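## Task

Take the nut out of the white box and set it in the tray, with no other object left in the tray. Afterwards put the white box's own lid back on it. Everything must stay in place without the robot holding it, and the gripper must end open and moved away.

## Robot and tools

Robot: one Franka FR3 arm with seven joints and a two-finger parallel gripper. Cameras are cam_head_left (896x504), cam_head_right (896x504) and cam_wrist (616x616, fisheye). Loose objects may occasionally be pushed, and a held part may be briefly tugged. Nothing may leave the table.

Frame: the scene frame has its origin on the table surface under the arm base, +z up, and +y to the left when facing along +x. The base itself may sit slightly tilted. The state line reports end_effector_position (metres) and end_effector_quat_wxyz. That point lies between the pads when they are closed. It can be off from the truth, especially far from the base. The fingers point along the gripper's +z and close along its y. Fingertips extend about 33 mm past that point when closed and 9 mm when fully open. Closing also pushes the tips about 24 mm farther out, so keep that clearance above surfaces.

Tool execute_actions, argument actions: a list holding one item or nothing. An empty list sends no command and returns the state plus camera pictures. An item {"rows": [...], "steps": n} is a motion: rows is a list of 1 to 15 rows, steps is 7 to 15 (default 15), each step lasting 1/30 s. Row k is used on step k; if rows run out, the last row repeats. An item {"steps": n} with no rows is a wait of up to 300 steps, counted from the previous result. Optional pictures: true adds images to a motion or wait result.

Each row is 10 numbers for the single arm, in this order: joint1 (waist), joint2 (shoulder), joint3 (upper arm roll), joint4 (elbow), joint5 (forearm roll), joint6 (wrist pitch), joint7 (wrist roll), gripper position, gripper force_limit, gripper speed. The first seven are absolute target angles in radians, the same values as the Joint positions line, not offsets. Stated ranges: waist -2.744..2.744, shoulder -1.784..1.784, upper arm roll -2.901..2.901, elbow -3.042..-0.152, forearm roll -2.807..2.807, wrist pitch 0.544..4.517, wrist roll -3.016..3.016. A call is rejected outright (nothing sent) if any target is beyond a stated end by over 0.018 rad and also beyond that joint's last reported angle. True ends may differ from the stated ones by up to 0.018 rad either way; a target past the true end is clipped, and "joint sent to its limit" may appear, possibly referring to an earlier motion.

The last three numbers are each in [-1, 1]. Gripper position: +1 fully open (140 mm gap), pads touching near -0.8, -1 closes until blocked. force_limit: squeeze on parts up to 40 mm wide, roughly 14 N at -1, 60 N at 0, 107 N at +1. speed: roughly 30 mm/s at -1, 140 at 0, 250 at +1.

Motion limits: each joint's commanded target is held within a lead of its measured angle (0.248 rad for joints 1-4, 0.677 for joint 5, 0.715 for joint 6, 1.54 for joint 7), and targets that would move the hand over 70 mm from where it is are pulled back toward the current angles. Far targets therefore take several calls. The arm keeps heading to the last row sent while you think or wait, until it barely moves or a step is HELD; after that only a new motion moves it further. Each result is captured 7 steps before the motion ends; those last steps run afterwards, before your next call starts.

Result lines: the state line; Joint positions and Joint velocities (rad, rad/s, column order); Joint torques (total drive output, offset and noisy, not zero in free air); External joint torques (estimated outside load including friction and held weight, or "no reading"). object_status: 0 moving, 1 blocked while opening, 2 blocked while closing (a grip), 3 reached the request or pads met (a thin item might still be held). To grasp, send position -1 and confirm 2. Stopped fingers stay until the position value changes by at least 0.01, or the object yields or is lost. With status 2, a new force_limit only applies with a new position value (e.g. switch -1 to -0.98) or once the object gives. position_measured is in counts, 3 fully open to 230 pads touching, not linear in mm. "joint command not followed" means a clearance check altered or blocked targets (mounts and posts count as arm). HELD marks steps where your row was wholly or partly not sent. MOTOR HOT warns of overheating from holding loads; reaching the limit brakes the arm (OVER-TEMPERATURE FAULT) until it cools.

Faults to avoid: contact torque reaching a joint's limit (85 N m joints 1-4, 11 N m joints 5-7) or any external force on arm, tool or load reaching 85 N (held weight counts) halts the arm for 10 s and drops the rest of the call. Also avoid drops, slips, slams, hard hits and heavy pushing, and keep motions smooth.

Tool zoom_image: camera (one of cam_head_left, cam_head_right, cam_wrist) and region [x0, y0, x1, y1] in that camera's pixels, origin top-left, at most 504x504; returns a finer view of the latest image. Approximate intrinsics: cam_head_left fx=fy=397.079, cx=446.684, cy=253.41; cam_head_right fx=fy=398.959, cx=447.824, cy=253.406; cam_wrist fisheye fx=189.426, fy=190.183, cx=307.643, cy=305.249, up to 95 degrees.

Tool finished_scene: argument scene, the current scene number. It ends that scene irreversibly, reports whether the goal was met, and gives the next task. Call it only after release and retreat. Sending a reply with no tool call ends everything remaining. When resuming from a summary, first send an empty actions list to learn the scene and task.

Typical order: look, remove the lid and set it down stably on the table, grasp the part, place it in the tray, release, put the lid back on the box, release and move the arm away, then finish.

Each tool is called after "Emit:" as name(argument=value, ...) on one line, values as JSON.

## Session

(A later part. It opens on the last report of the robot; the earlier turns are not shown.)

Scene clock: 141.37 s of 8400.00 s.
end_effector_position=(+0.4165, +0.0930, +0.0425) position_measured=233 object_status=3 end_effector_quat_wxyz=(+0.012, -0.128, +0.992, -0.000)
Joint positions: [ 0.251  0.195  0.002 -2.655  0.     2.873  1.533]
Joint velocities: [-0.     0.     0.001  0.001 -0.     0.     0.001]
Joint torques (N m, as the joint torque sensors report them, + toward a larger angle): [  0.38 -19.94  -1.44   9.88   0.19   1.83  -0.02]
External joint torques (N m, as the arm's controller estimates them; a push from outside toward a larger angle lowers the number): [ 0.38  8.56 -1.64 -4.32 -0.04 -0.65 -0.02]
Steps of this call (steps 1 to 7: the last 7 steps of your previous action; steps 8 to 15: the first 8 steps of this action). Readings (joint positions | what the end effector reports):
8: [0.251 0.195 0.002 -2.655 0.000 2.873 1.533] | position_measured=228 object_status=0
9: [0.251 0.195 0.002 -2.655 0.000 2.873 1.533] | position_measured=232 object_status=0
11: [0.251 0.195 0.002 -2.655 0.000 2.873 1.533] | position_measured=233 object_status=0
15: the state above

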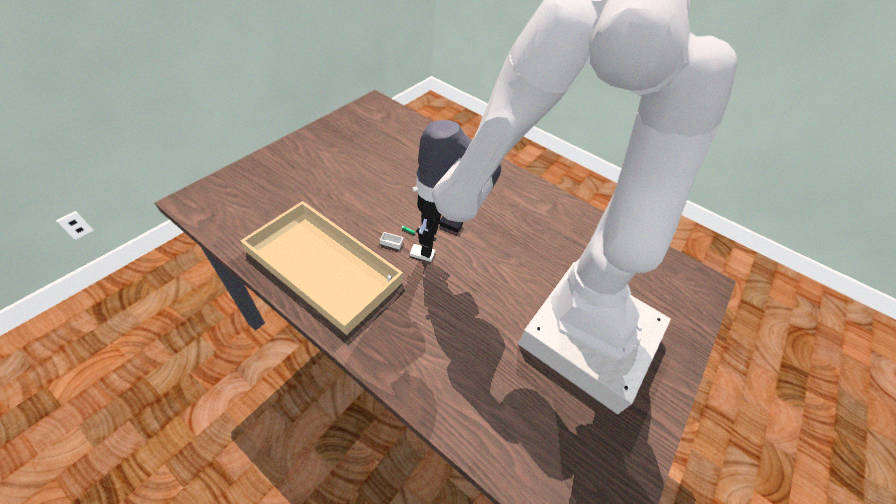

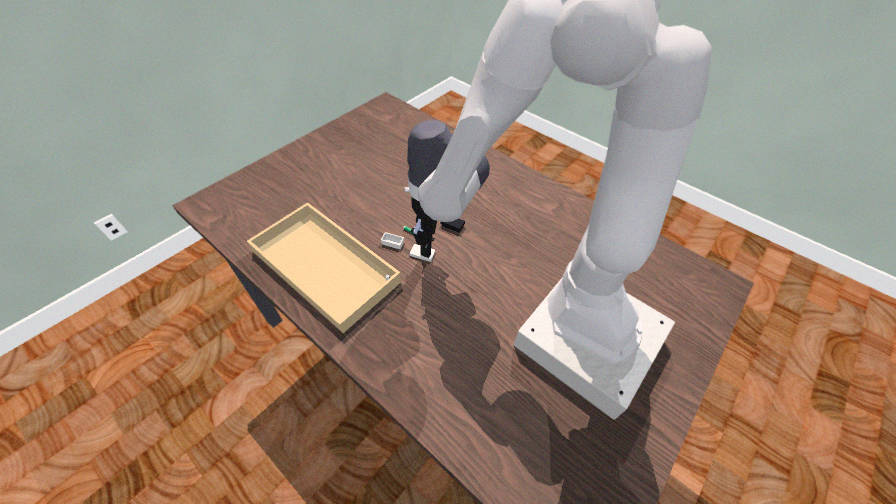

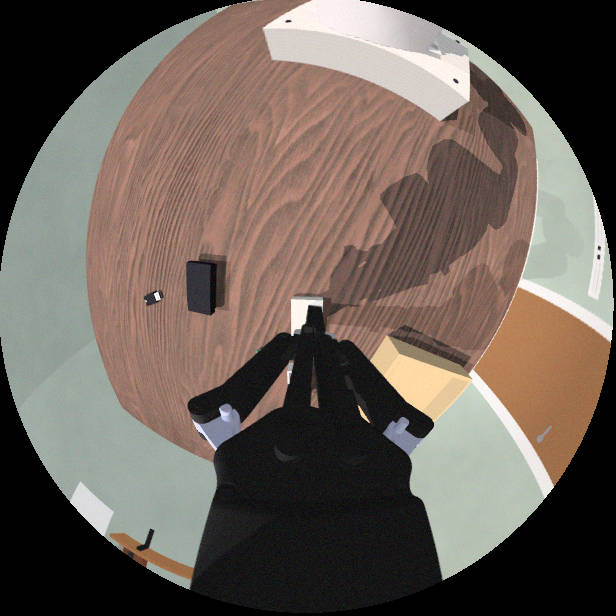

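Emit:
execute_actions(actions=[{"rows":[[0.25,0.16,0,-2.66,0,2.82,1.535,-1,0,0]],"steps":12}])

Emit:
execute_actions(actions=[{"rows":[[0.25,0.16,0,-2.665,0,2.82,1.535,0,0,0.5]],"steps":15}])

Emit:
execute_actions(actions=[{"rows":[[0.25,0.20,0,-2.665,0,2.862,1.535,0,0,0.5]],"steps":15}])

Emit:
execute_actions(actions=[{"rows":[[0.25,0.20,0,-2.665,0,2.862,1.535,-0.3,0,-0.5]],"steps":15}], pictures=true)

Emit:
zoom_image(camera="cam_wrist", region=[270,270,360,380])

Scene clock: 141.87 s of 8400.00 s.
end_effector_position=(+0.4163, +0.0927, +0.0518) position_measured=233 object_status=3 end_effector_quat_wxyz=(+0.011, -0.128, +0.992, -0.000)
Joint positions: [ 0.251  0.165  0.001 -2.658  0.     2.842  1.533]
Joint velocities: [-0.    -0.075  0.    -0.001  0.    -0.112  0.   ]
Joint torques (N m, as the joint torque sensors report them, + toward a larger angle): [  0.42 -27.47  -0.51  12.6    0.29   2.08   0.06]
External joint torques (N m, as the arm's controller estimates them; a push from outside toward a larger angle lowers the number): [ 0.45 -1.35 -0.64 -1.06  0.03 -0.21  0.06]
Steps of this call (steps 1 to 7: the last 7 steps of your previous action; steps 8 to 10: the robot went on to your last target; steps 11 to 15: the first 5 steps of this action). Readings (joint positions | what the end effector reports):
11: [0.251 0.190 0.002 -2.656 0.000 2.866 1.533] | position_measured=233 object_status=3
12: [0.251 0.181 0.001 -2.657 0.000 2.857 1.533] | position_measured=233 object_status=3
14: [0.251 0.168 0.001 -2.658 0.000 2.846 1.533] | position_measured=233 object_status=3
15: the state above

Scene clock: 142.37 s of 8400.00 s.
end_effector_position=(+0.4082, +0.0909, +0.0500) position_measured=162 object_status=0 end_effector_quat_wxyz=(+0.000, -0.128, +0.992, -0.001)
Joint positions: [ 0.251  0.161  0.001 -2.663  0.     2.823  1.533]
Joint velocities: [ 0.001  0.    -0.    -0.001 -0.001 -0.005  0.   ]
Joint torques (N m, as the joint torque sensors report them, + toward a larger angle): [ -0.1  -27.91  -0.58  11.5    0.4    2.15   0.07]
External joint torques (N m, as the arm's controller estimates them; a push from outside toward a larger angle lowers the number): [-0.1  -0.08 -0.74 -3.14  0.15 -0.27  0.07]
Steps of this call (steps 1 to 7: the last 7 steps of your previous action; steps 8 to 15: the first 8 steps of this action). Readings (joint positions | what the end effector reports):
8: [0.251 0.161 0.001 -2.659 0.000 2.827 1.533] | position_measured=233 object_status=0
9: [0.251 0.161 0.001 -2.660 0.000 2.826 1.533] | position_measured=231 object_status=0
11: [0.251 0.161 0.001 -2.662 0.000 2.825 1.533] | position_measured=204 object_status=0
15: the state above

Scene clock: 142.87 s of 8400.00 s.
end_effector_position=(+0.4027, +0.0896, +0.0365) position_measured=129 object_status=3 end_effector_quat_wxyz=(-0.005, -0.128, +0.992, -0.002)
Joint positions: [ 0.251  0.198  0.001 -2.664  0.     2.851  1.533]
Joint velocities: [ 0.001  0.008  0.    -0.     0.     0.049  0.   ]
Joint torques (N m, as the joint torque sensors report them, + toward a larger angle): [  1.   -26.28  -1.37  12.21   0.25   2.8    0.06]
External joint torques (N m, as the arm's controller estimates them; a push from outside toward a larger angle lowers the number): [ 1.05  2.35 -1.51 -1.94  0.02  0.39  0.06]
Steps of this call (steps 1 to 7: the last 7 steps of your previous action; steps 8 to 15: the first 8 steps of this action). Readings (joint positions | what the end effector reports):
8: [0.251 0.166 0.001 -2.662 0.000 2.829 1.533] | position_measured=129 object_status=0
9: [0.251 0.176 0.001 -2.662 0.000 2.835 1.533] | position_measured=129 object_status=3
11: [0.251 0.191 0.001 -2.663 0.000 2.842 1.533] | position_measured=129 object_status=3
15: the state above

Scene clock: 143.37 s of 8400.00 s.
end_effector_position=(+0.4051, +0.0901, +0.0371) position_measured=159 object_status=0 end_effector_quat_wxyz=(-0.001, -0.128, +0.992, -0.002)
Joint positions: [ 0.251  0.199  0.001 -2.664  0.     2.859  1.533]
Joint velocities: [ 0.001  0.     0.    -0.001  0.     0.004 -0.   ]
Joint torques (N m, as the joint torque sensors report them, + toward a larger angle): [  0.73 -27.33  -1.8   12.95   0.27   2.92  -0.01]
External joint torques (N m, as the arm's controller estimates them; a push from outside toward a larger angle lowers the number): [ 0.72  0.95 -1.99 -0.92  0.04  0.51 -0.01]
Steps of this call (steps 1 to 7: the last 7 steps of your previous action; steps 8 to 15: the first 8 steps of this action). Readings (joint positions | what the end effector reports):
8: [0.251 0.199 0.001 -2.664 0.000 2.858 1.533] | position_measured=129 object_status=0
9: [0.251 0.199 0.001 -2.664 0.000 2.858 1.533] | position_measured=132 object_status=0
11: [0.251 0.199 0.001 -2.664 0.000 2.859 1.533] | position_measured=141 object_status=0
15: the state above

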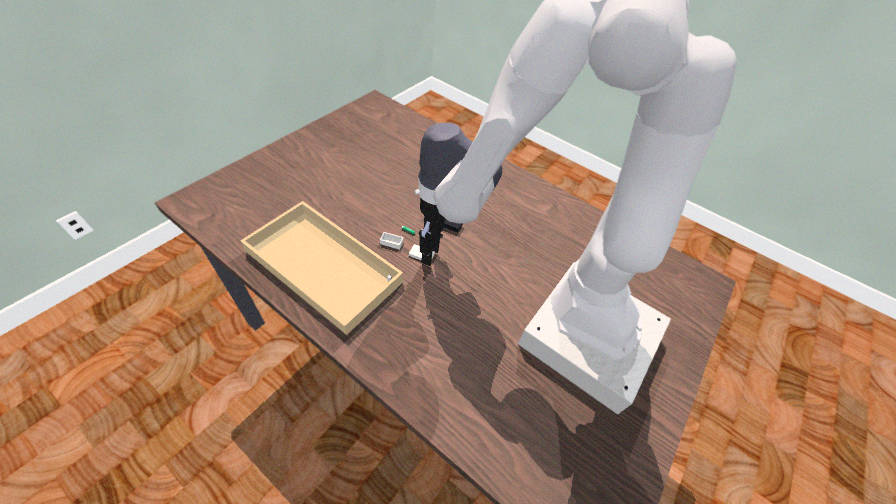

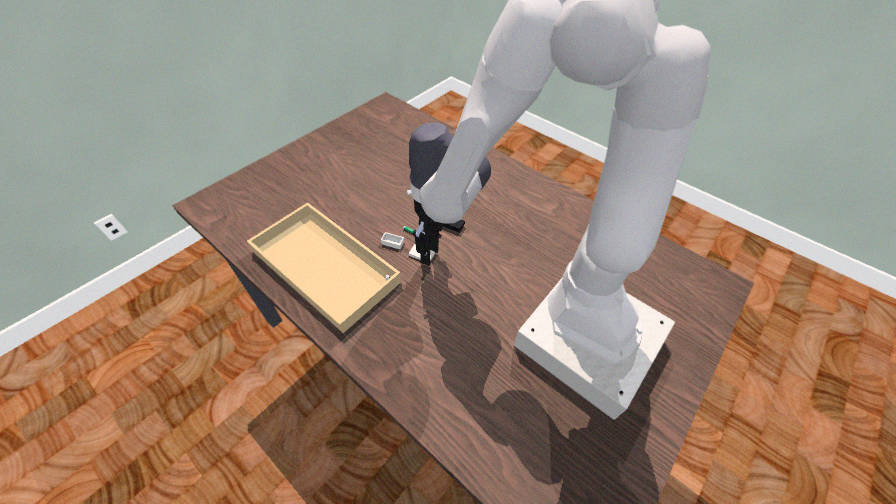

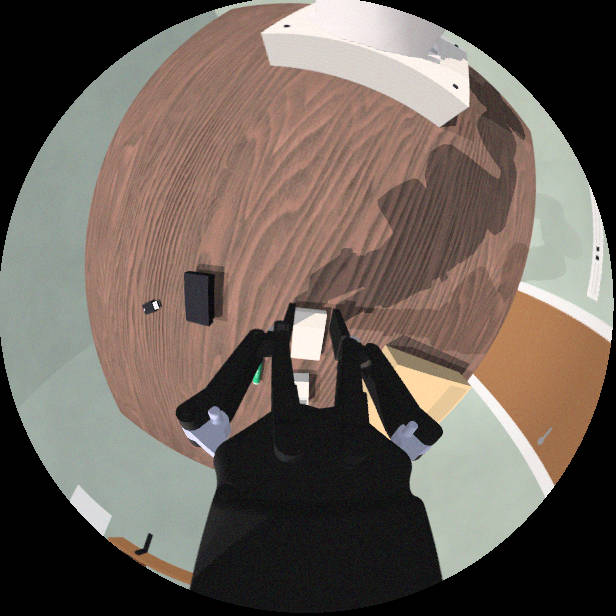

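Region (270, 270, 360, 380) of cam_wrist's 616x616 image, scaled by 4.582, with more detail than that image has; it fills the left 412 columns of this view, and the rest is white.

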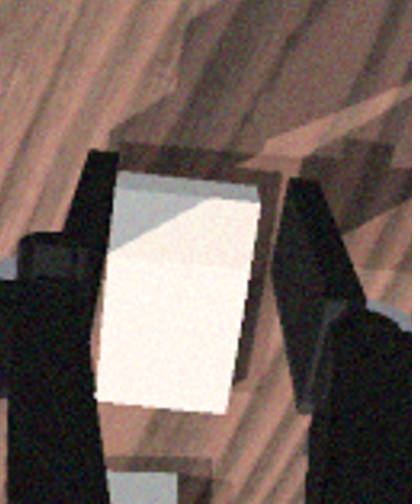

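Emit:
execute_actions(actions=[{"rows":[[0.25,0.197,0,-2.66,0,2.862,1.535,-1,0,-0.5]],"steps":15}])

Emit:
execute_actions(actions=[{"rows":[[0.25,0.197,0,-2.66,0,2.862,1.535,-1,0,-0.5]],"steps":15}], pictures=true)

Emit:
zoom_image(camera="cam_wrist", region=[270,270,360,380])

Scene clock: 144.00 s of 8400.00 s.
end_effector_position=(+0.4068, +0.0905, +0.0379) position_measured=182 object_status=0 end_effector_quat_wxyz=(+0.000, -0.128, +0.992, -0.001)
Joint positions: [ 0.251  0.198  0.001 -2.662  0.     2.86   1.533]
Joint velocities: [-0.001 -0.001  0.     0.     0.001 -0.     0.001]
Joint torques (N m, as the joint torque sensors report them, + toward a larger angle): [  0.15 -28.93  -1.29  13.99   0.3    2.81   0.06]
External joint torques (N m, as the arm's controller estimates them; a push from outside toward a larger angle lowers the number): [ 0.31 -0.6  -1.33  0.03  0.05  0.39  0.06]
Steps of this call (steps 1 to 7: the last 7 steps of your previous action; steps 8 to 11: the robot went on to your last target; steps 12 to 19: the first 8 steps of this action). Readings (joint positions | what the end effector reports):
12: [0.251 0.199 0.001 -2.664 0.000 2.859 1.533] | position_measured=167 object_status=0
13: [0.251 0.199 0.001 -2.663 0.000 2.860 1.533] | position_measured=170 object_status=0
15: [0.251 0.198 0.001 -2.663 0.000 2.860 1.533] | position_measured=179 object_status=0
19: the state above

Scene clock: 144.50 s of 8400.00 s.
end_effector_position=(+0.4068, +0.0905, +0.0379) position_measured=182 object_status=2 end_effector_quat_wxyz=(+0.000, -0.128, +0.992, -0.001)
Joint positions: [ 0.251  0.198  0.001 -2.662  0.     2.86   1.533]
Joint velocities: [ 0.     0.001  0.001 -0.001 -0.     0.     0.   ]
Joint torques (N m, as the joint torque sensors report them, + toward a larger angle): [ -0.1  -29.61  -1.02  14.78   0.25   2.85   0.02]
External joint torques (N m, as the arm's controller estimates them; a push from outside toward a larger angle lowers the number): [-0.05 -1.36 -1.17  0.91  0.02  0.45  0.02]
Steps of this call (steps 1 to 7: the last 7 steps of your previous action; steps 8 to 15: the first 8 steps of this action). Readings (joint positions | what the end effector reports):
8: [0.251 0.198 0.001 -2.662 0.000 2.860 1.533] | position_measured=182 object_status=2
9: [0.251 0.198 0.001 -2.662 0.000 2.860 1.533] | position_measured=182 object_status=2
11: [0.251 0.198 0.001 -2.662 0.000 2.860 1.533] | position_measured=182 object_status=2
15: the state above

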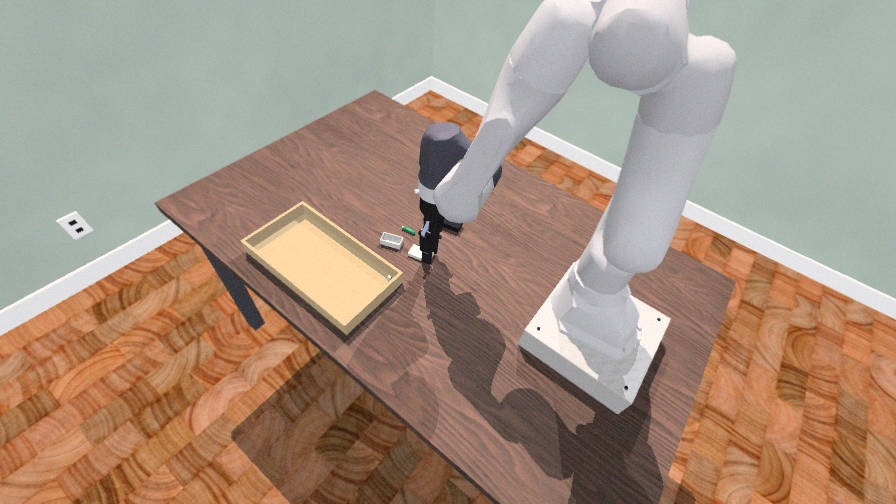

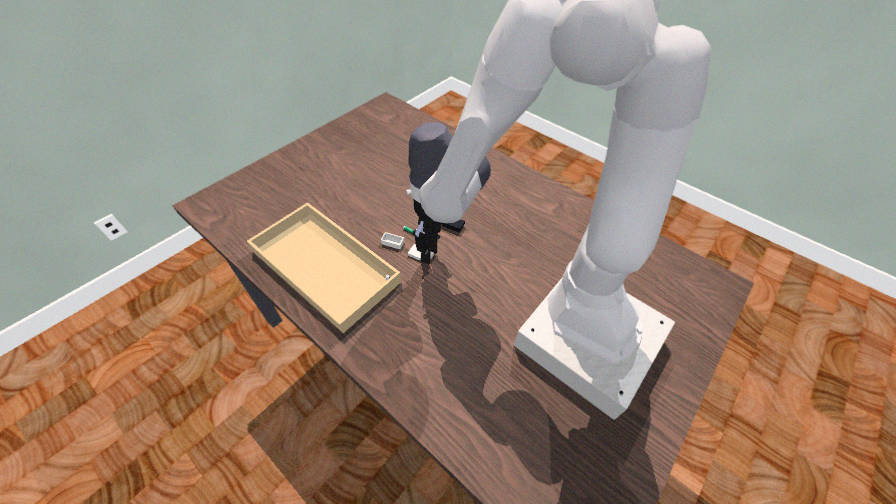

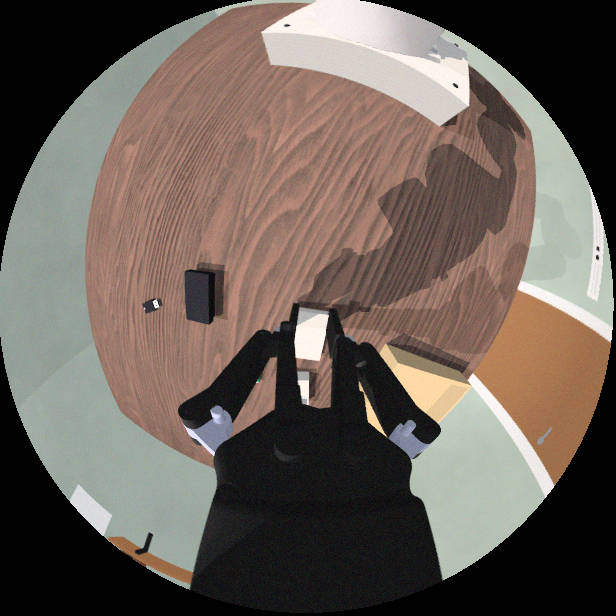

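Region (270, 270, 360, 380) of cam_wrist's 616x616 image, scaled by 4.582, with more detail than that image has; it fills the left 412 columns of this view, and the rest is white.

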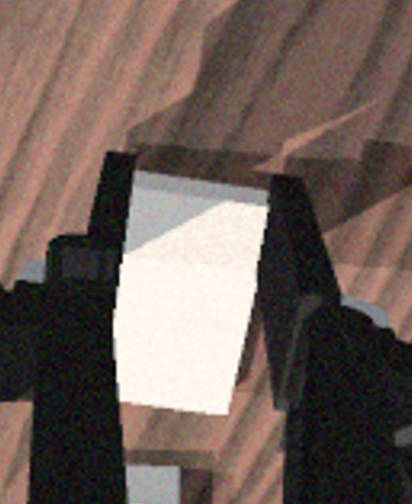

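Emit:
execute_actions(actions=[{"rows":[[0.25,0.197,0,-2.66,0,2.862,1.535,-0.3,0,0]],"steps":12}])

Emit:
execute_actions(actions=[{"rows":[[0.25,0.222,0,-2.63,0,2.855,1.535,-0.3,0,0]],"steps":15}])

Emit:
execute_actions(actions=[{"rows":[[0.25,0.222,0,-2.63,0,2.855,1.535,-1,0.4,-0.5]],"steps":15}])

Emit:
execute_actions(actions=[{"rows":[[0.25,0.222,0,-2.63,0,2.855,1.535,-1,0.4,-0.5]],"steps":15}], pictures=true)

Emit:
zoom_image(camera="cam_wrist", region=[270,270,360,380])

Scene clock: 145.07 s of 8400.00 s.
end_effector_position=(+0.4069, +0.0905, +0.0379) position_measured=167 object_status=0 end_effector_quat_wxyz=(+0.000, -0.128, +0.992, -0.001)
Joint positions: [ 0.251  0.198  0.001 -2.662  0.     2.86   1.533]
Joint velocities: [ 0.001  0.001  0.001  0.    -0.     0.001 -0.   ]
Joint torques (N m, as the joint torque sensors report them, + toward a larger angle): [  0.12 -28.87  -0.96  13.92   0.24   2.81   0.08]
External joint torques (N m, as the arm's controller estimates them; a push from outside toward a larger angle lowers the number): [ 0.19 -0.59 -1.09 -0.02  0.    0.4   0.08]
Steps of this call (steps 1 to 7: the last 7 steps of your previous action; steps 8 to 12: the robot went on to your last target; steps 13 to 17: the first 5 steps of this action). Readings (joint positions | what the end effector reports):
13: [0.251 0.198 0.001 -2.662 0.000 2.860 1.533] | position_measured=182 object_status=0
14: [0.251 0.198 0.001 -2.662 0.000 2.860 1.533] | position_measured=182 object_status=0
16: [0.251 0.198 0.001 -2.662 0.000 2.860 1.533] | position_measured=167 object_status=0
17: the state above

Scene clock: 145.57 s of 8400.00 s.
end_effector_position=(+0.4175, +0.0928, +0.0368) position_measured=167 object_status=3 end_effector_quat_wxyz=(+0.003, -0.128, +0.992, -0.001)
Joint positions: [ 0.251  0.22   0.001 -2.633  0.     2.858  1.533]
Joint velocities: [-0.     0.012  0.001  0.013 -0.001 -0.003  0.001]
Joint torques (N m, as the joint torque sensors report them, + toward a larger angle): [  0.36 -27.59  -0.95  13.57   0.26   2.18   0.05]
External joint torques (N m, as the arm's controller estimates them; a push from outside toward a larger angle lowers the number): [ 0.42  1.55 -1.1  -0.33  0.03 -0.22  0.05]
Steps of this call (steps 1 to 7: the last 7 steps of your previous action; steps 8 to 15: the first 8 steps of this action). Readings (joint positions | what the end effector reports):
8: [0.251 0.203 0.001 -2.656 0.000 2.859 1.533] | position_measured=167 object_status=0
9: [0.251 0.209 0.001 -2.648 0.000 2.859 1.533] | position_measured=167 object_status=3
11: [0.251 0.216 0.001 -2.638 0.000 2.859 1.533] | position_measured=167 object_status=3
15: the state above

Scene clock: 146.07 s of 8400.00 s.
end_effector_position=(+0.4181, +0.0930, +0.0370) position_measured=181 object_status=0 end_effector_quat_wxyz=(+0.004, -0.128, +0.992, -0.001)
Joint positions: [ 0.251  0.22   0.001 -2.631  0.     2.857  1.533]
Joint velocities: [-0.001  0.001 -0.001 -0.     0.001  0.    -0.   ]
Joint torques (N m, as the joint torque sensors report them, + toward a larger angle): [  0.28 -28.16  -0.68  13.81   0.33   2.12  -0.01]
External joint torques (N m, as the arm's controller estimates them; a push from outside toward a larger angle lowers the number): [ 0.45  1.04 -0.73 -0.3   0.08 -0.31 -0.01]
Steps of this call (steps 1 to 7: the last 7 steps of your previous action; steps 8 to 15: the first 8 steps of this action). Readings (joint positions | what the end effector reports):
8: [0.251 0.220 0.001 -2.632 0.000 2.858 1.533] | position_measured=167 object_status=0
9: [0.251 0.220 0.001 -2.632 0.000 2.858 1.533] | position_measured=170 object_status=0
11: [0.251 0.220 0.001 -2.631 0.000 2.857 1.533] | position_measured=179 object_status=0
15: the state above

Scene clock: 146.57 s of 8400.00 s.
end_effector_position=(+0.4183, +0.0930, +0.0371) position_measured=183 object_status=2 end_effector_quat_wxyz=(+0.004, -0.128, +0.992, -0.001)
Joint positions: [ 0.251  0.22   0.001 -2.631  0.     2.857  1.533]
Joint velocities: [-0.001 -0.     0.    -0.001  0.001  0.    -0.002]
Joint torques (N m, as the joint torque sensors report them, + toward a larger angle): [  0.   -28.03  -1.42  13.22   0.29   2.13   0.  ]
External joint torques (N m, as the arm's controller estimates them; a push from outside toward a larger angle lowers the number): [ 0.08  1.24 -1.56 -0.95  0.05 -0.31  0.  ]
Steps of this call (steps 1 to 7: the last 7 steps of your previous action; steps 8 to 15: the first 8 steps of this action). Readings (joint positions | what the end effector reports):
8: [0.251 0.220 0.001 -2.631 0.000 2.857 1.533] | position_measured=183 object_status=2
9: [0.251 0.220 0.001 -2.631 0.000 2.857 1.533] | position_measured=183 object_status=2
11: [0.251 0.220 0.001 -2.631 0.000 2.857 1.533] | position_measured=183 object_status=2
15: the state above

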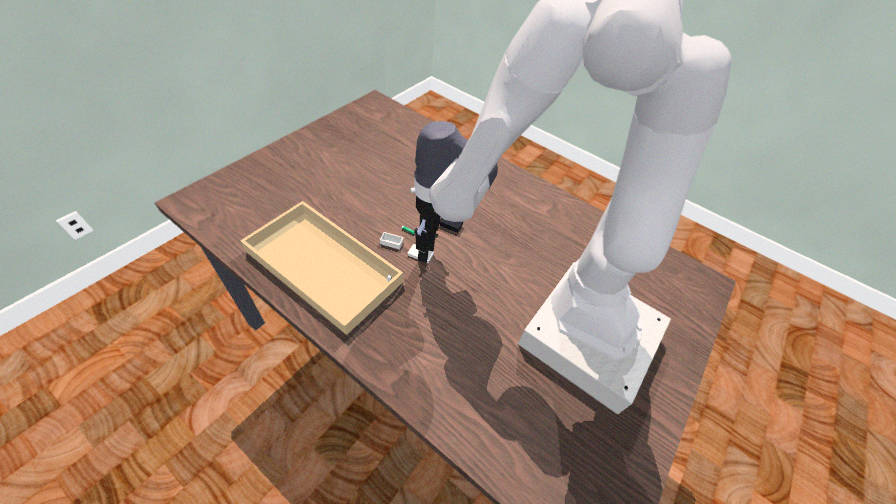

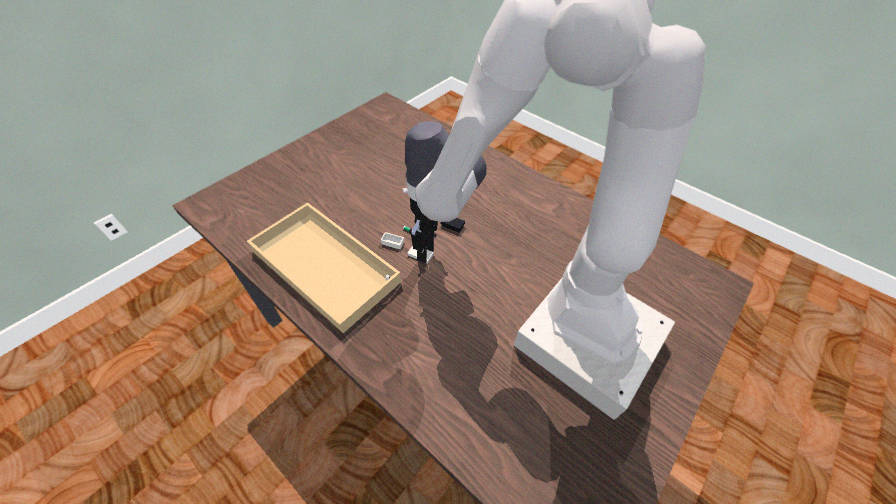

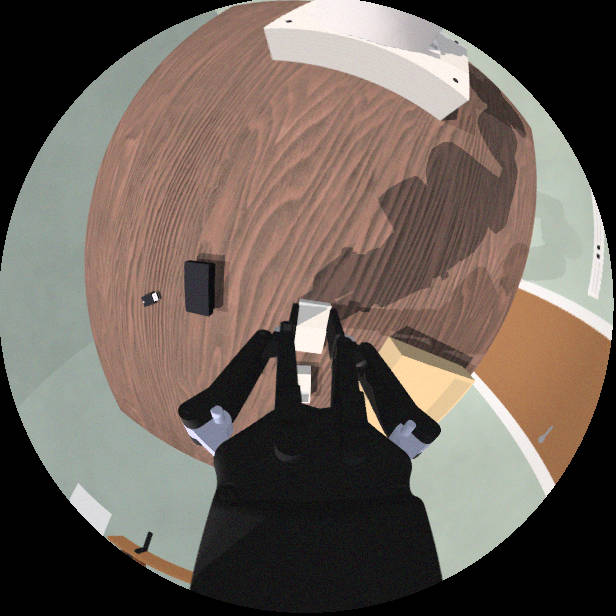

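Region (270, 270, 360, 380) of cam_wrist's 616x616 image, scaled by 4.582, with more detail than that image has; it fills the left 412 columns of this view, and the rest is white.

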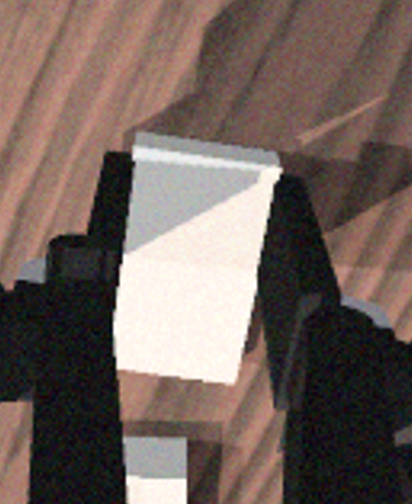

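Emit:
execute_actions(actions=[{"rows":[[0.25,0.222,0,-2.63,0,2.855,1.535,-0.3,0,0]],"steps":12}])

Emit:
execute_actions(actions=[{"rows":[[0.25,0.222,0,-2.63,0,2.855,1.69,-0.3,0,0]],"steps":15}])

Emit:
execute_actions(actions=[{"rows":[[0.25,0.222,0,-2.63,0,2.855,1.69,-1,0.4,-0.5]],"steps":15}])

Emit:
execute_actions(actions=[{"rows":[[0.25,0.222,0,-2.63,0,2.855,1.69,-1,0.4,-0.5]],"steps":15}], pictures=true)

Emit:
zoom_image(camera="cam_wrist", region=[270,270,360,380])

Scene clock: 147.33 s of 8400.00 s.
end_effector_position=(+0.4181, +0.0930, +0.0369) position_measured=167 object_status=0 end_effector_quat_wxyz=(+0.004, -0.128, +0.992, -0.001)
Joint positions: [ 0.251  0.22   0.001 -2.631  0.     2.857  1.533]
Joint velocities: [-0.001  0.003 -0.001 -0.    -0.001  0.001  0.   ]
Joint torques (N m, as the joint torque sensors report them, + toward a larger angle): [  0.29 -28.48  -0.31  13.89   0.16   2.18  -0.05]
External joint torques (N m, as the arm's controller estimates them; a push from outside toward a larger angle lowers the number): [ 0.44  0.66 -0.38 -0.15 -0.08 -0.23 -0.05]
Steps of this call (steps 1 to 7: the last 7 steps of your previous action; steps 8 to 15: the robot went on to your last target; steps 16 to 18: nothing new was sent; steps 19 to 23: the first 5 steps of this action). Readings (joint positions | what the end effector reports):
19: [0.251 0.220 0.001 -2.631 0.000 2.857 1.533] | position_measured=183 object_status=0
20: [0.251 0.220 0.001 -2.631 0.000 2.857 1.533] | position_measured=183 object_status=0
22: [0.251 0.220 0.001 -2.631 0.000 2.857 1.533] | position_measured=167 object_status=0
23: the state above

Scene clock: 147.83 s of 8400.00 s.
end_effector_position=(+0.4181, +0.0929, +0.0369) position_measured=167 object_status=3 end_effector_quat_wxyz=(+0.003, -0.084, +0.996, -0.001)
Joint positions: [ 0.251  0.22   0.001 -2.631  0.     2.857  1.621]
Joint velocities: [ 0.     0.001 -0.    -0.001  0.001  0.001  0.217]
Joint torques (N m, as the joint torque sensors report them, + toward a larger angle): [  0.61 -27.84  -0.18  13.85   0.33   2.1   -0.02]
External joint torques (N m, as the arm's controller estimates them; a push from outside toward a larger angle lowers the number): [ 0.69  1.31 -0.33 -0.23  0.09 -0.32 -0.02]
Steps of this call (steps 1 to 7: the last 7 steps of your previous action; steps 8 to 15: the first 8 steps of this action). Readings (joint positions | what the end effector reports):
8: [0.251 0.220 0.001 -2.631 0.000 2.857 1.546] | position_measured=167 object_status=0
9: [0.251 0.220 0.001 -2.631 0.000 2.857 1.561] | position_measured=167 object_status=3
11: [0.251 0.220 0.001 -2.631 0.000 2.857 1.586] | position_measured=167 object_status=3
15: the state above

Scene clock: 148.33 s of 8400.00 s.
end_effector_position=(+0.4188, +0.0931, +0.0374) position_measured=181 object_status=0 end_effector_quat_wxyz=(+0.004, -0.058, +0.998, -0.001)
Joint positions: [ 0.251  0.22   0.001 -2.631  0.     2.857  1.674]
Joint velocities: [ 0.    -0.    -0.001  0.    -0.001  0.     0.041]
Joint torques (N m, as the joint torque sensors report them, + toward a larger angle): [  0.35 -27.2   -0.6   13.42   0.27   2.15  -0.16]
External joint torques (N m, as the arm's controller estimates them; a push from outside toward a larger angle lowers the number): [ 0.46  2.02 -0.72 -0.74  0.02 -0.29 -0.16]
Steps of this call (steps 1 to 7: the last 7 steps of your previous action; steps 8 to 15: the first 8 steps of this action). Readings (joint positions | what the end effector reports):
8: [0.251 0.220 0.001 -2.631 0.000 2.857 1.660] | position_measured=167 object_status=0
9: [0.251 0.220 0.001 -2.631 0.000 2.857 1.662] | position_measured=170 object_status=0
11: [0.251 0.220 0.001 -2.631 0.000 2.857 1.667] | position_measured=179 object_status=0
15: the state above

Scene clock: 148.83 s of 8400.00 s.
end_effector_position=(+0.4189, +0.0931, +0.0375) position_measured=183 object_status=2 end_effector_quat_wxyz=(+0.004, -0.053, +0.999, -0.001)
Joint positions: [ 0.251  0.22   0.001 -2.63   0.     2.857  1.684]
Joint velocities: [-0.002 -0.     0.001  0.     0.    -0.     0.007]
Joint torques (N m, as the joint torque sensors report them, + toward a larger angle): [  0.15 -27.32  -0.51  13.39   0.31   2.19   0.09]
External joint torques (N m, as the arm's controller estimates them; a push from outside toward a larger angle lowers the number): [ 0.25  1.94 -0.63 -0.81  0.07 -0.25  0.09]
Steps of this call (steps 1 to 7: the last 7 steps of your previous action; steps 8 to 15: the first 8 steps of this action). Readings (joint positions | what the end effector reports):
8: [0.251 0.220 0.001 -2.630 0.000 2.857 1.681] | position_measured=183 object_status=2
9: [0.251 0.220 0.001 -2.630 0.000 2.857 1.682] | position_measured=183 object_status=2
11: [0.251 0.220 0.001 -2.630 0.000 2.857 1.683] | position_measured=183 object_status=2
15: the state above

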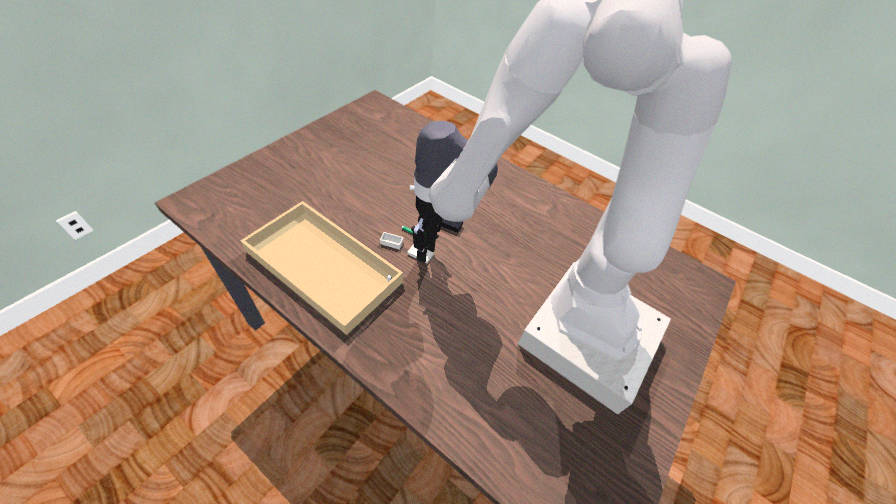

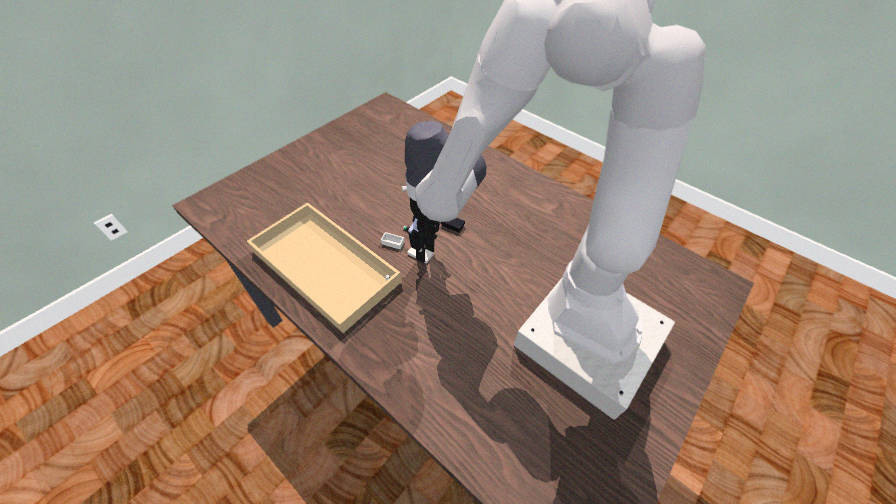

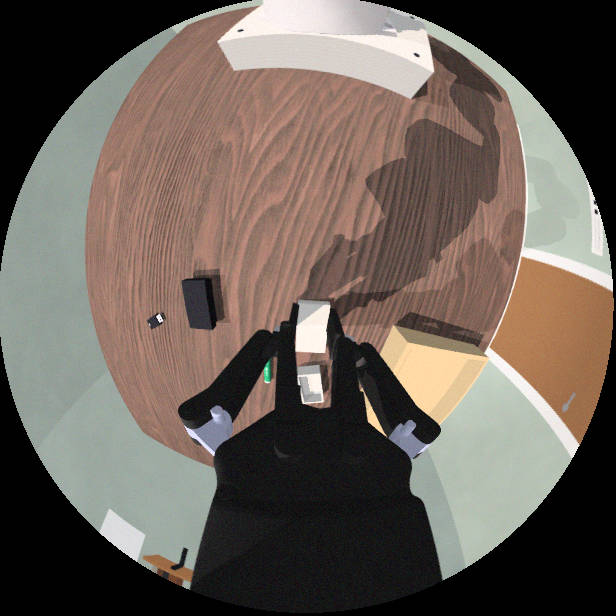

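Region (270, 270, 360, 380) of cam_wrist's 616x616 image, scaled by 4.582, with more detail than that image has; it fills the left 412 columns of this view, and the rest is white.

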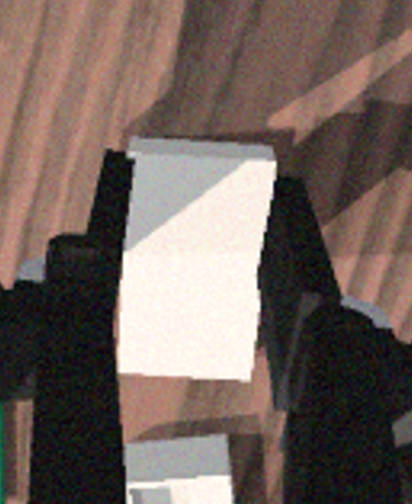

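Emit:
execute_actions(actions=[{"rows":[[0.25,0.11,0,-2.63,0,2.72,1.535,-1,0.4,0]],"steps":15}])

Emit:
execute_actions(actions=[{"rows":[[0.25,0.2,0,-2.43,0,2.62,1.535,-1,0.4,0]],"steps":15}])

Emit:
execute_actions(actions=[{"rows":[[0.25,0.29,0,-2.345,0,2.635,1.535,-1,0.4,0]],"steps":15}])

Emit:
execute_actions(actions=[{"rows":[[0.25,0.29,0,-2.345,0,2.635,1.535,-1,0.4,0]],"steps":15}], pictures=true)

Emit:
zoom_image(camera="cam_head_left", region=[370,210,430,260])

Emit:
zoom_image(camera="cam_wrist", region=[270,270,360,380])

Scene clock: 149.63 s of 8400.00 s.
end_effector_position=(+0.4252, +0.0945, +0.0754) position_measured=183 object_status=2 end_effector_quat_wxyz=(+0.007, -0.094, +0.996, -0.001)
Joint positions: [ 0.251  0.111  0.001 -2.628  0.     2.753  1.601]
Joint velocities: [ 0.001 -0.02   0.001 -0.     0.001 -0.179 -0.208]
Joint torques (N m, as the joint torque sensors report them, + toward a larger angle): [ -0.18 -26.82  -0.6   14.41   0.47   2.19  -0.37]
External joint torques (N m, as the arm's controller estimates them; a push from outside toward a larger angle lowers the number): [-0.15 -0.44 -0.68 -0.9   0.14 -0.18 -0.38]
Steps of this call (steps 1 to 7: the last 7 steps of your previous action; steps 8 to 15: the robot went on to your last target; step 16: nothing new was sent; steps 17 to 24: the first 8 steps of this action). Readings (joint positions | what the end effector reports):
17: [0.251 0.205 0.001 -2.634 0.000 2.836 1.674] | position_measured=183 object_status=2
18: [0.251 0.177 0.001 -2.636 0.000 2.814 1.660] | position_measured=183 object_status=2
20: [0.251 0.135 0.001 -2.631 0.000 2.785 1.636] | position_measured=183 object_status=2
24: the state above

Scene clock: 150.13 s of 8400.00 s.
end_effector_position=(+0.4834, +0.1075, +0.0921) position_measured=183 object_status=2 end_effector_quat_wxyz=(+0.009, -0.119, +0.993, -0.001)
Joint positions: [ 0.251  0.193  0.001 -2.437 -0.     2.647  1.55 ]
Joint velocities: [-0.     0.052 -0.     0.082  0.001 -0.139 -0.041]
Joint torques (N m, as the joint torque sensors report them, + toward a larger angle): [  0.05 -30.53  -0.8   17.51   0.69   2.07  -0.29]
External joint torques (N m, as the arm's controller estimates them; a push from outside toward a larger angle lowers the number): [ 0.14  0.93 -0.9   0.91  0.31 -0.18 -0.29]
Steps of this call (steps 1 to 7: the last 7 steps of your previous action; steps 8 to 15: the first 8 steps of this action). Readings (joint positions | what the end effector reports):
8: [0.251 0.131 0.001 -2.594 -0.000 2.707 1.565] | position_measured=183 object_status=2
9: [0.251 0.159 0.001 -2.540 -0.000 2.692 1.562] | position_measured=183 object_status=2
11: [0.251 0.182 0.001 -2.474 -0.000 2.672 1.557] | position_measured=183 object_status=2
15: the state above

Scene clock: 150.63 s of 8400.00 s.
end_effector_position=(+0.4997, +0.1111, +0.0730) position_measured=183 object_status=2 end_effector_quat_wxyz=(-0.003, -0.124, +0.992, -0.002)
Joint positions: [ 0.251  0.287  0.001 -2.351 -0.     2.632  1.541]
Joint velocities: [-0.001  0.037  0.     0.043 -0.001  0.002 -0.008]
Joint torques (N m, as the joint torque sensors report them, + toward a larger angle): [  0.05 -35.1   -0.36  18.92   0.62   2.82  -0.18]
External joint torques (N m, as the arm's controller estimates them; a push from outside toward a larger angle lowers the number): [ 0.11  0.96 -0.59  0.88  0.22  0.37 -0.18]
Steps of this call (steps 1 to 7: the last 7 steps of your previous action; steps 8 to 15: the first 8 steps of this action). Readings (joint positions | what the end effector reports):
8: [0.251 0.214 0.001 -2.414 -0.000 2.627 1.543] | position_measured=183 object_status=2
9: [0.251 0.238 0.001 -2.389 -0.000 2.629 1.543] | position_measured=183 object_status=2
11: [0.251 0.269 0.001 -2.364 -0.000 2.631 1.542] | position_measured=183 object_status=2
15: the state above

Scene clock: 151.13 s of 8400.00 s.
end_effector_position=(+0.5020, +0.1116, +0.0739) position_measured=183 object_status=2 end_effector_quat_wxyz=(-0.001, -0.125, +0.992, -0.002)
Joint positions: [ 0.251  0.288  0.001 -2.347 -0.     2.632  1.539]
Joint velocities: [ 0.    -0.001 -0.001  0.001  0.     0.001 -0.002]
Joint torques (N m, as the joint torque sensors report them, + toward a larger angle): [  0.36 -33.96  -0.47  17.69   0.52   2.81  -0.27]
External joint torques (N m, as the arm's controller estimates them; a push from outside toward a larger angle lowers the number): [ 0.57  1.17 -0.55 -0.17  0.11  0.39 -0.27]
Steps of this call (steps 1 to 7: the last 7 steps of your previous action; steps 8 to 15: the first 8 steps of this action). Readings (joint positions | what the end effector reports):
8: [0.251 0.288 0.001 -2.347 -0.000 2.632 1.539] | position_measured=183 object_status=2
9: [0.251 0.288 0.001 -2.347 -0.000 2.632 1.539] | position_measured=183 object_status=2
11: [0.251 0.288 0.001 -2.347 -0.000 2.632 1.539] | position_measured=183 object_status=2
15: the state above

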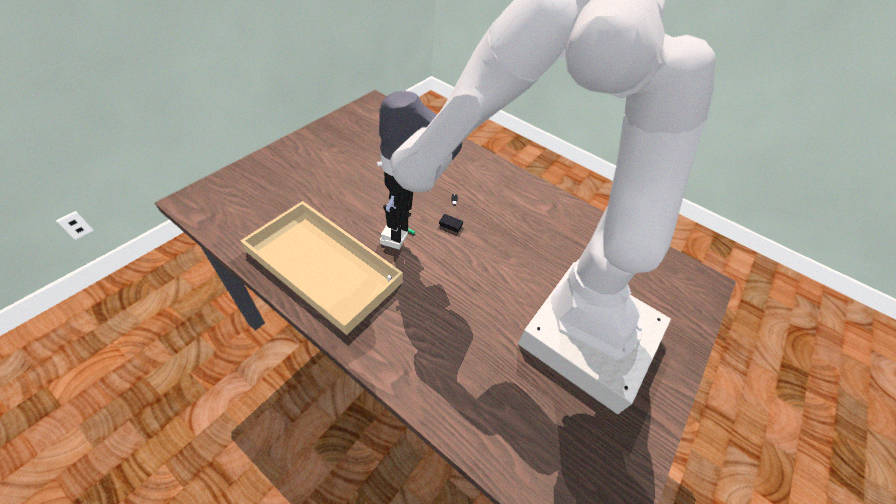

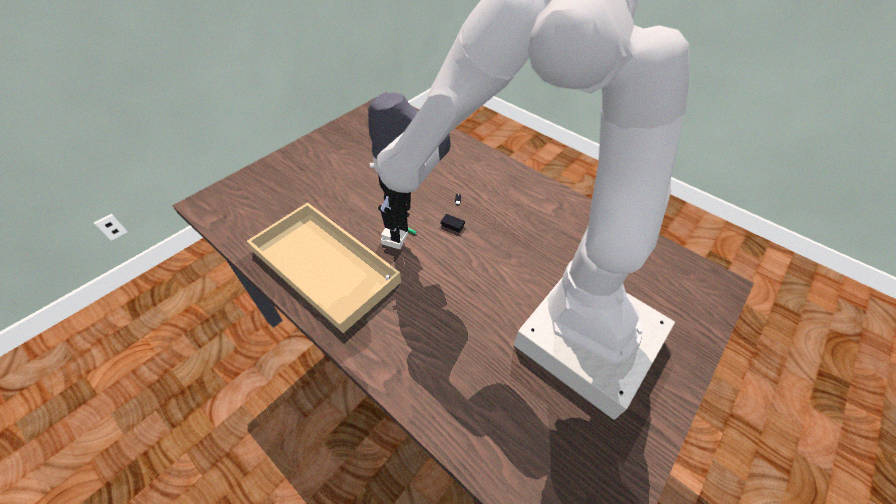

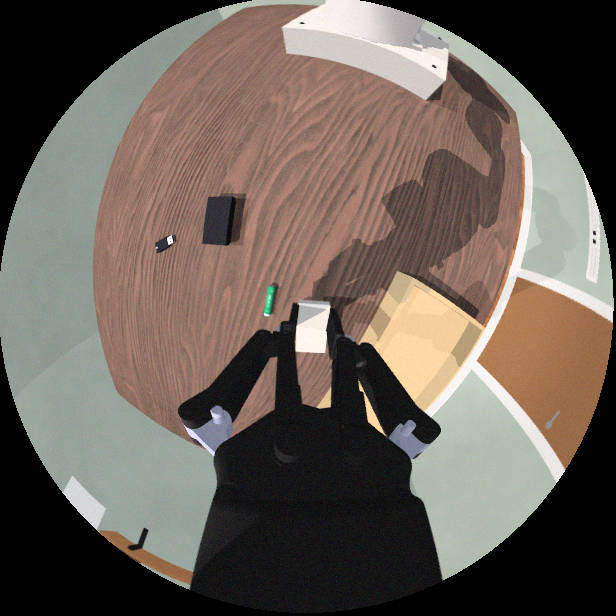

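Region (370, 210, 430, 260) of cam_head_left's 896x504 image, scaled by 8.400, with more detail than that image has.

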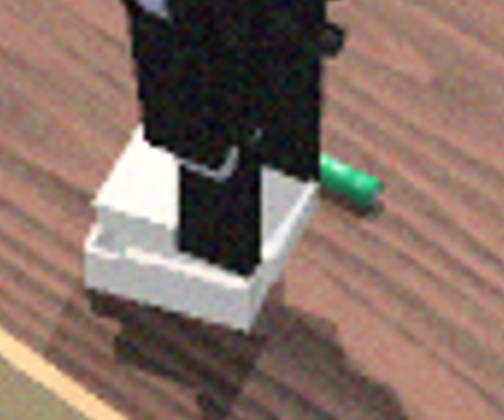

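Region (270, 270, 360, 380) of cam_wrist's 616x616 image, scaled by 4.582, with more detail than that image has; it fills the left 412 columns of this view, and the rest is white.

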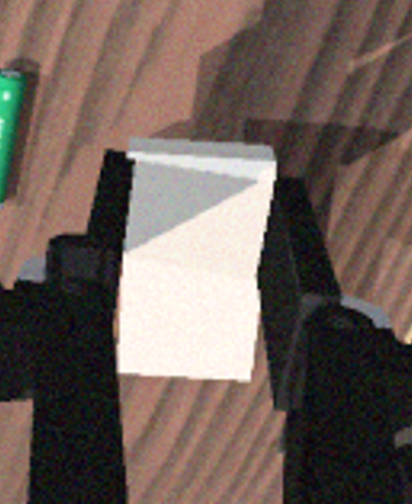

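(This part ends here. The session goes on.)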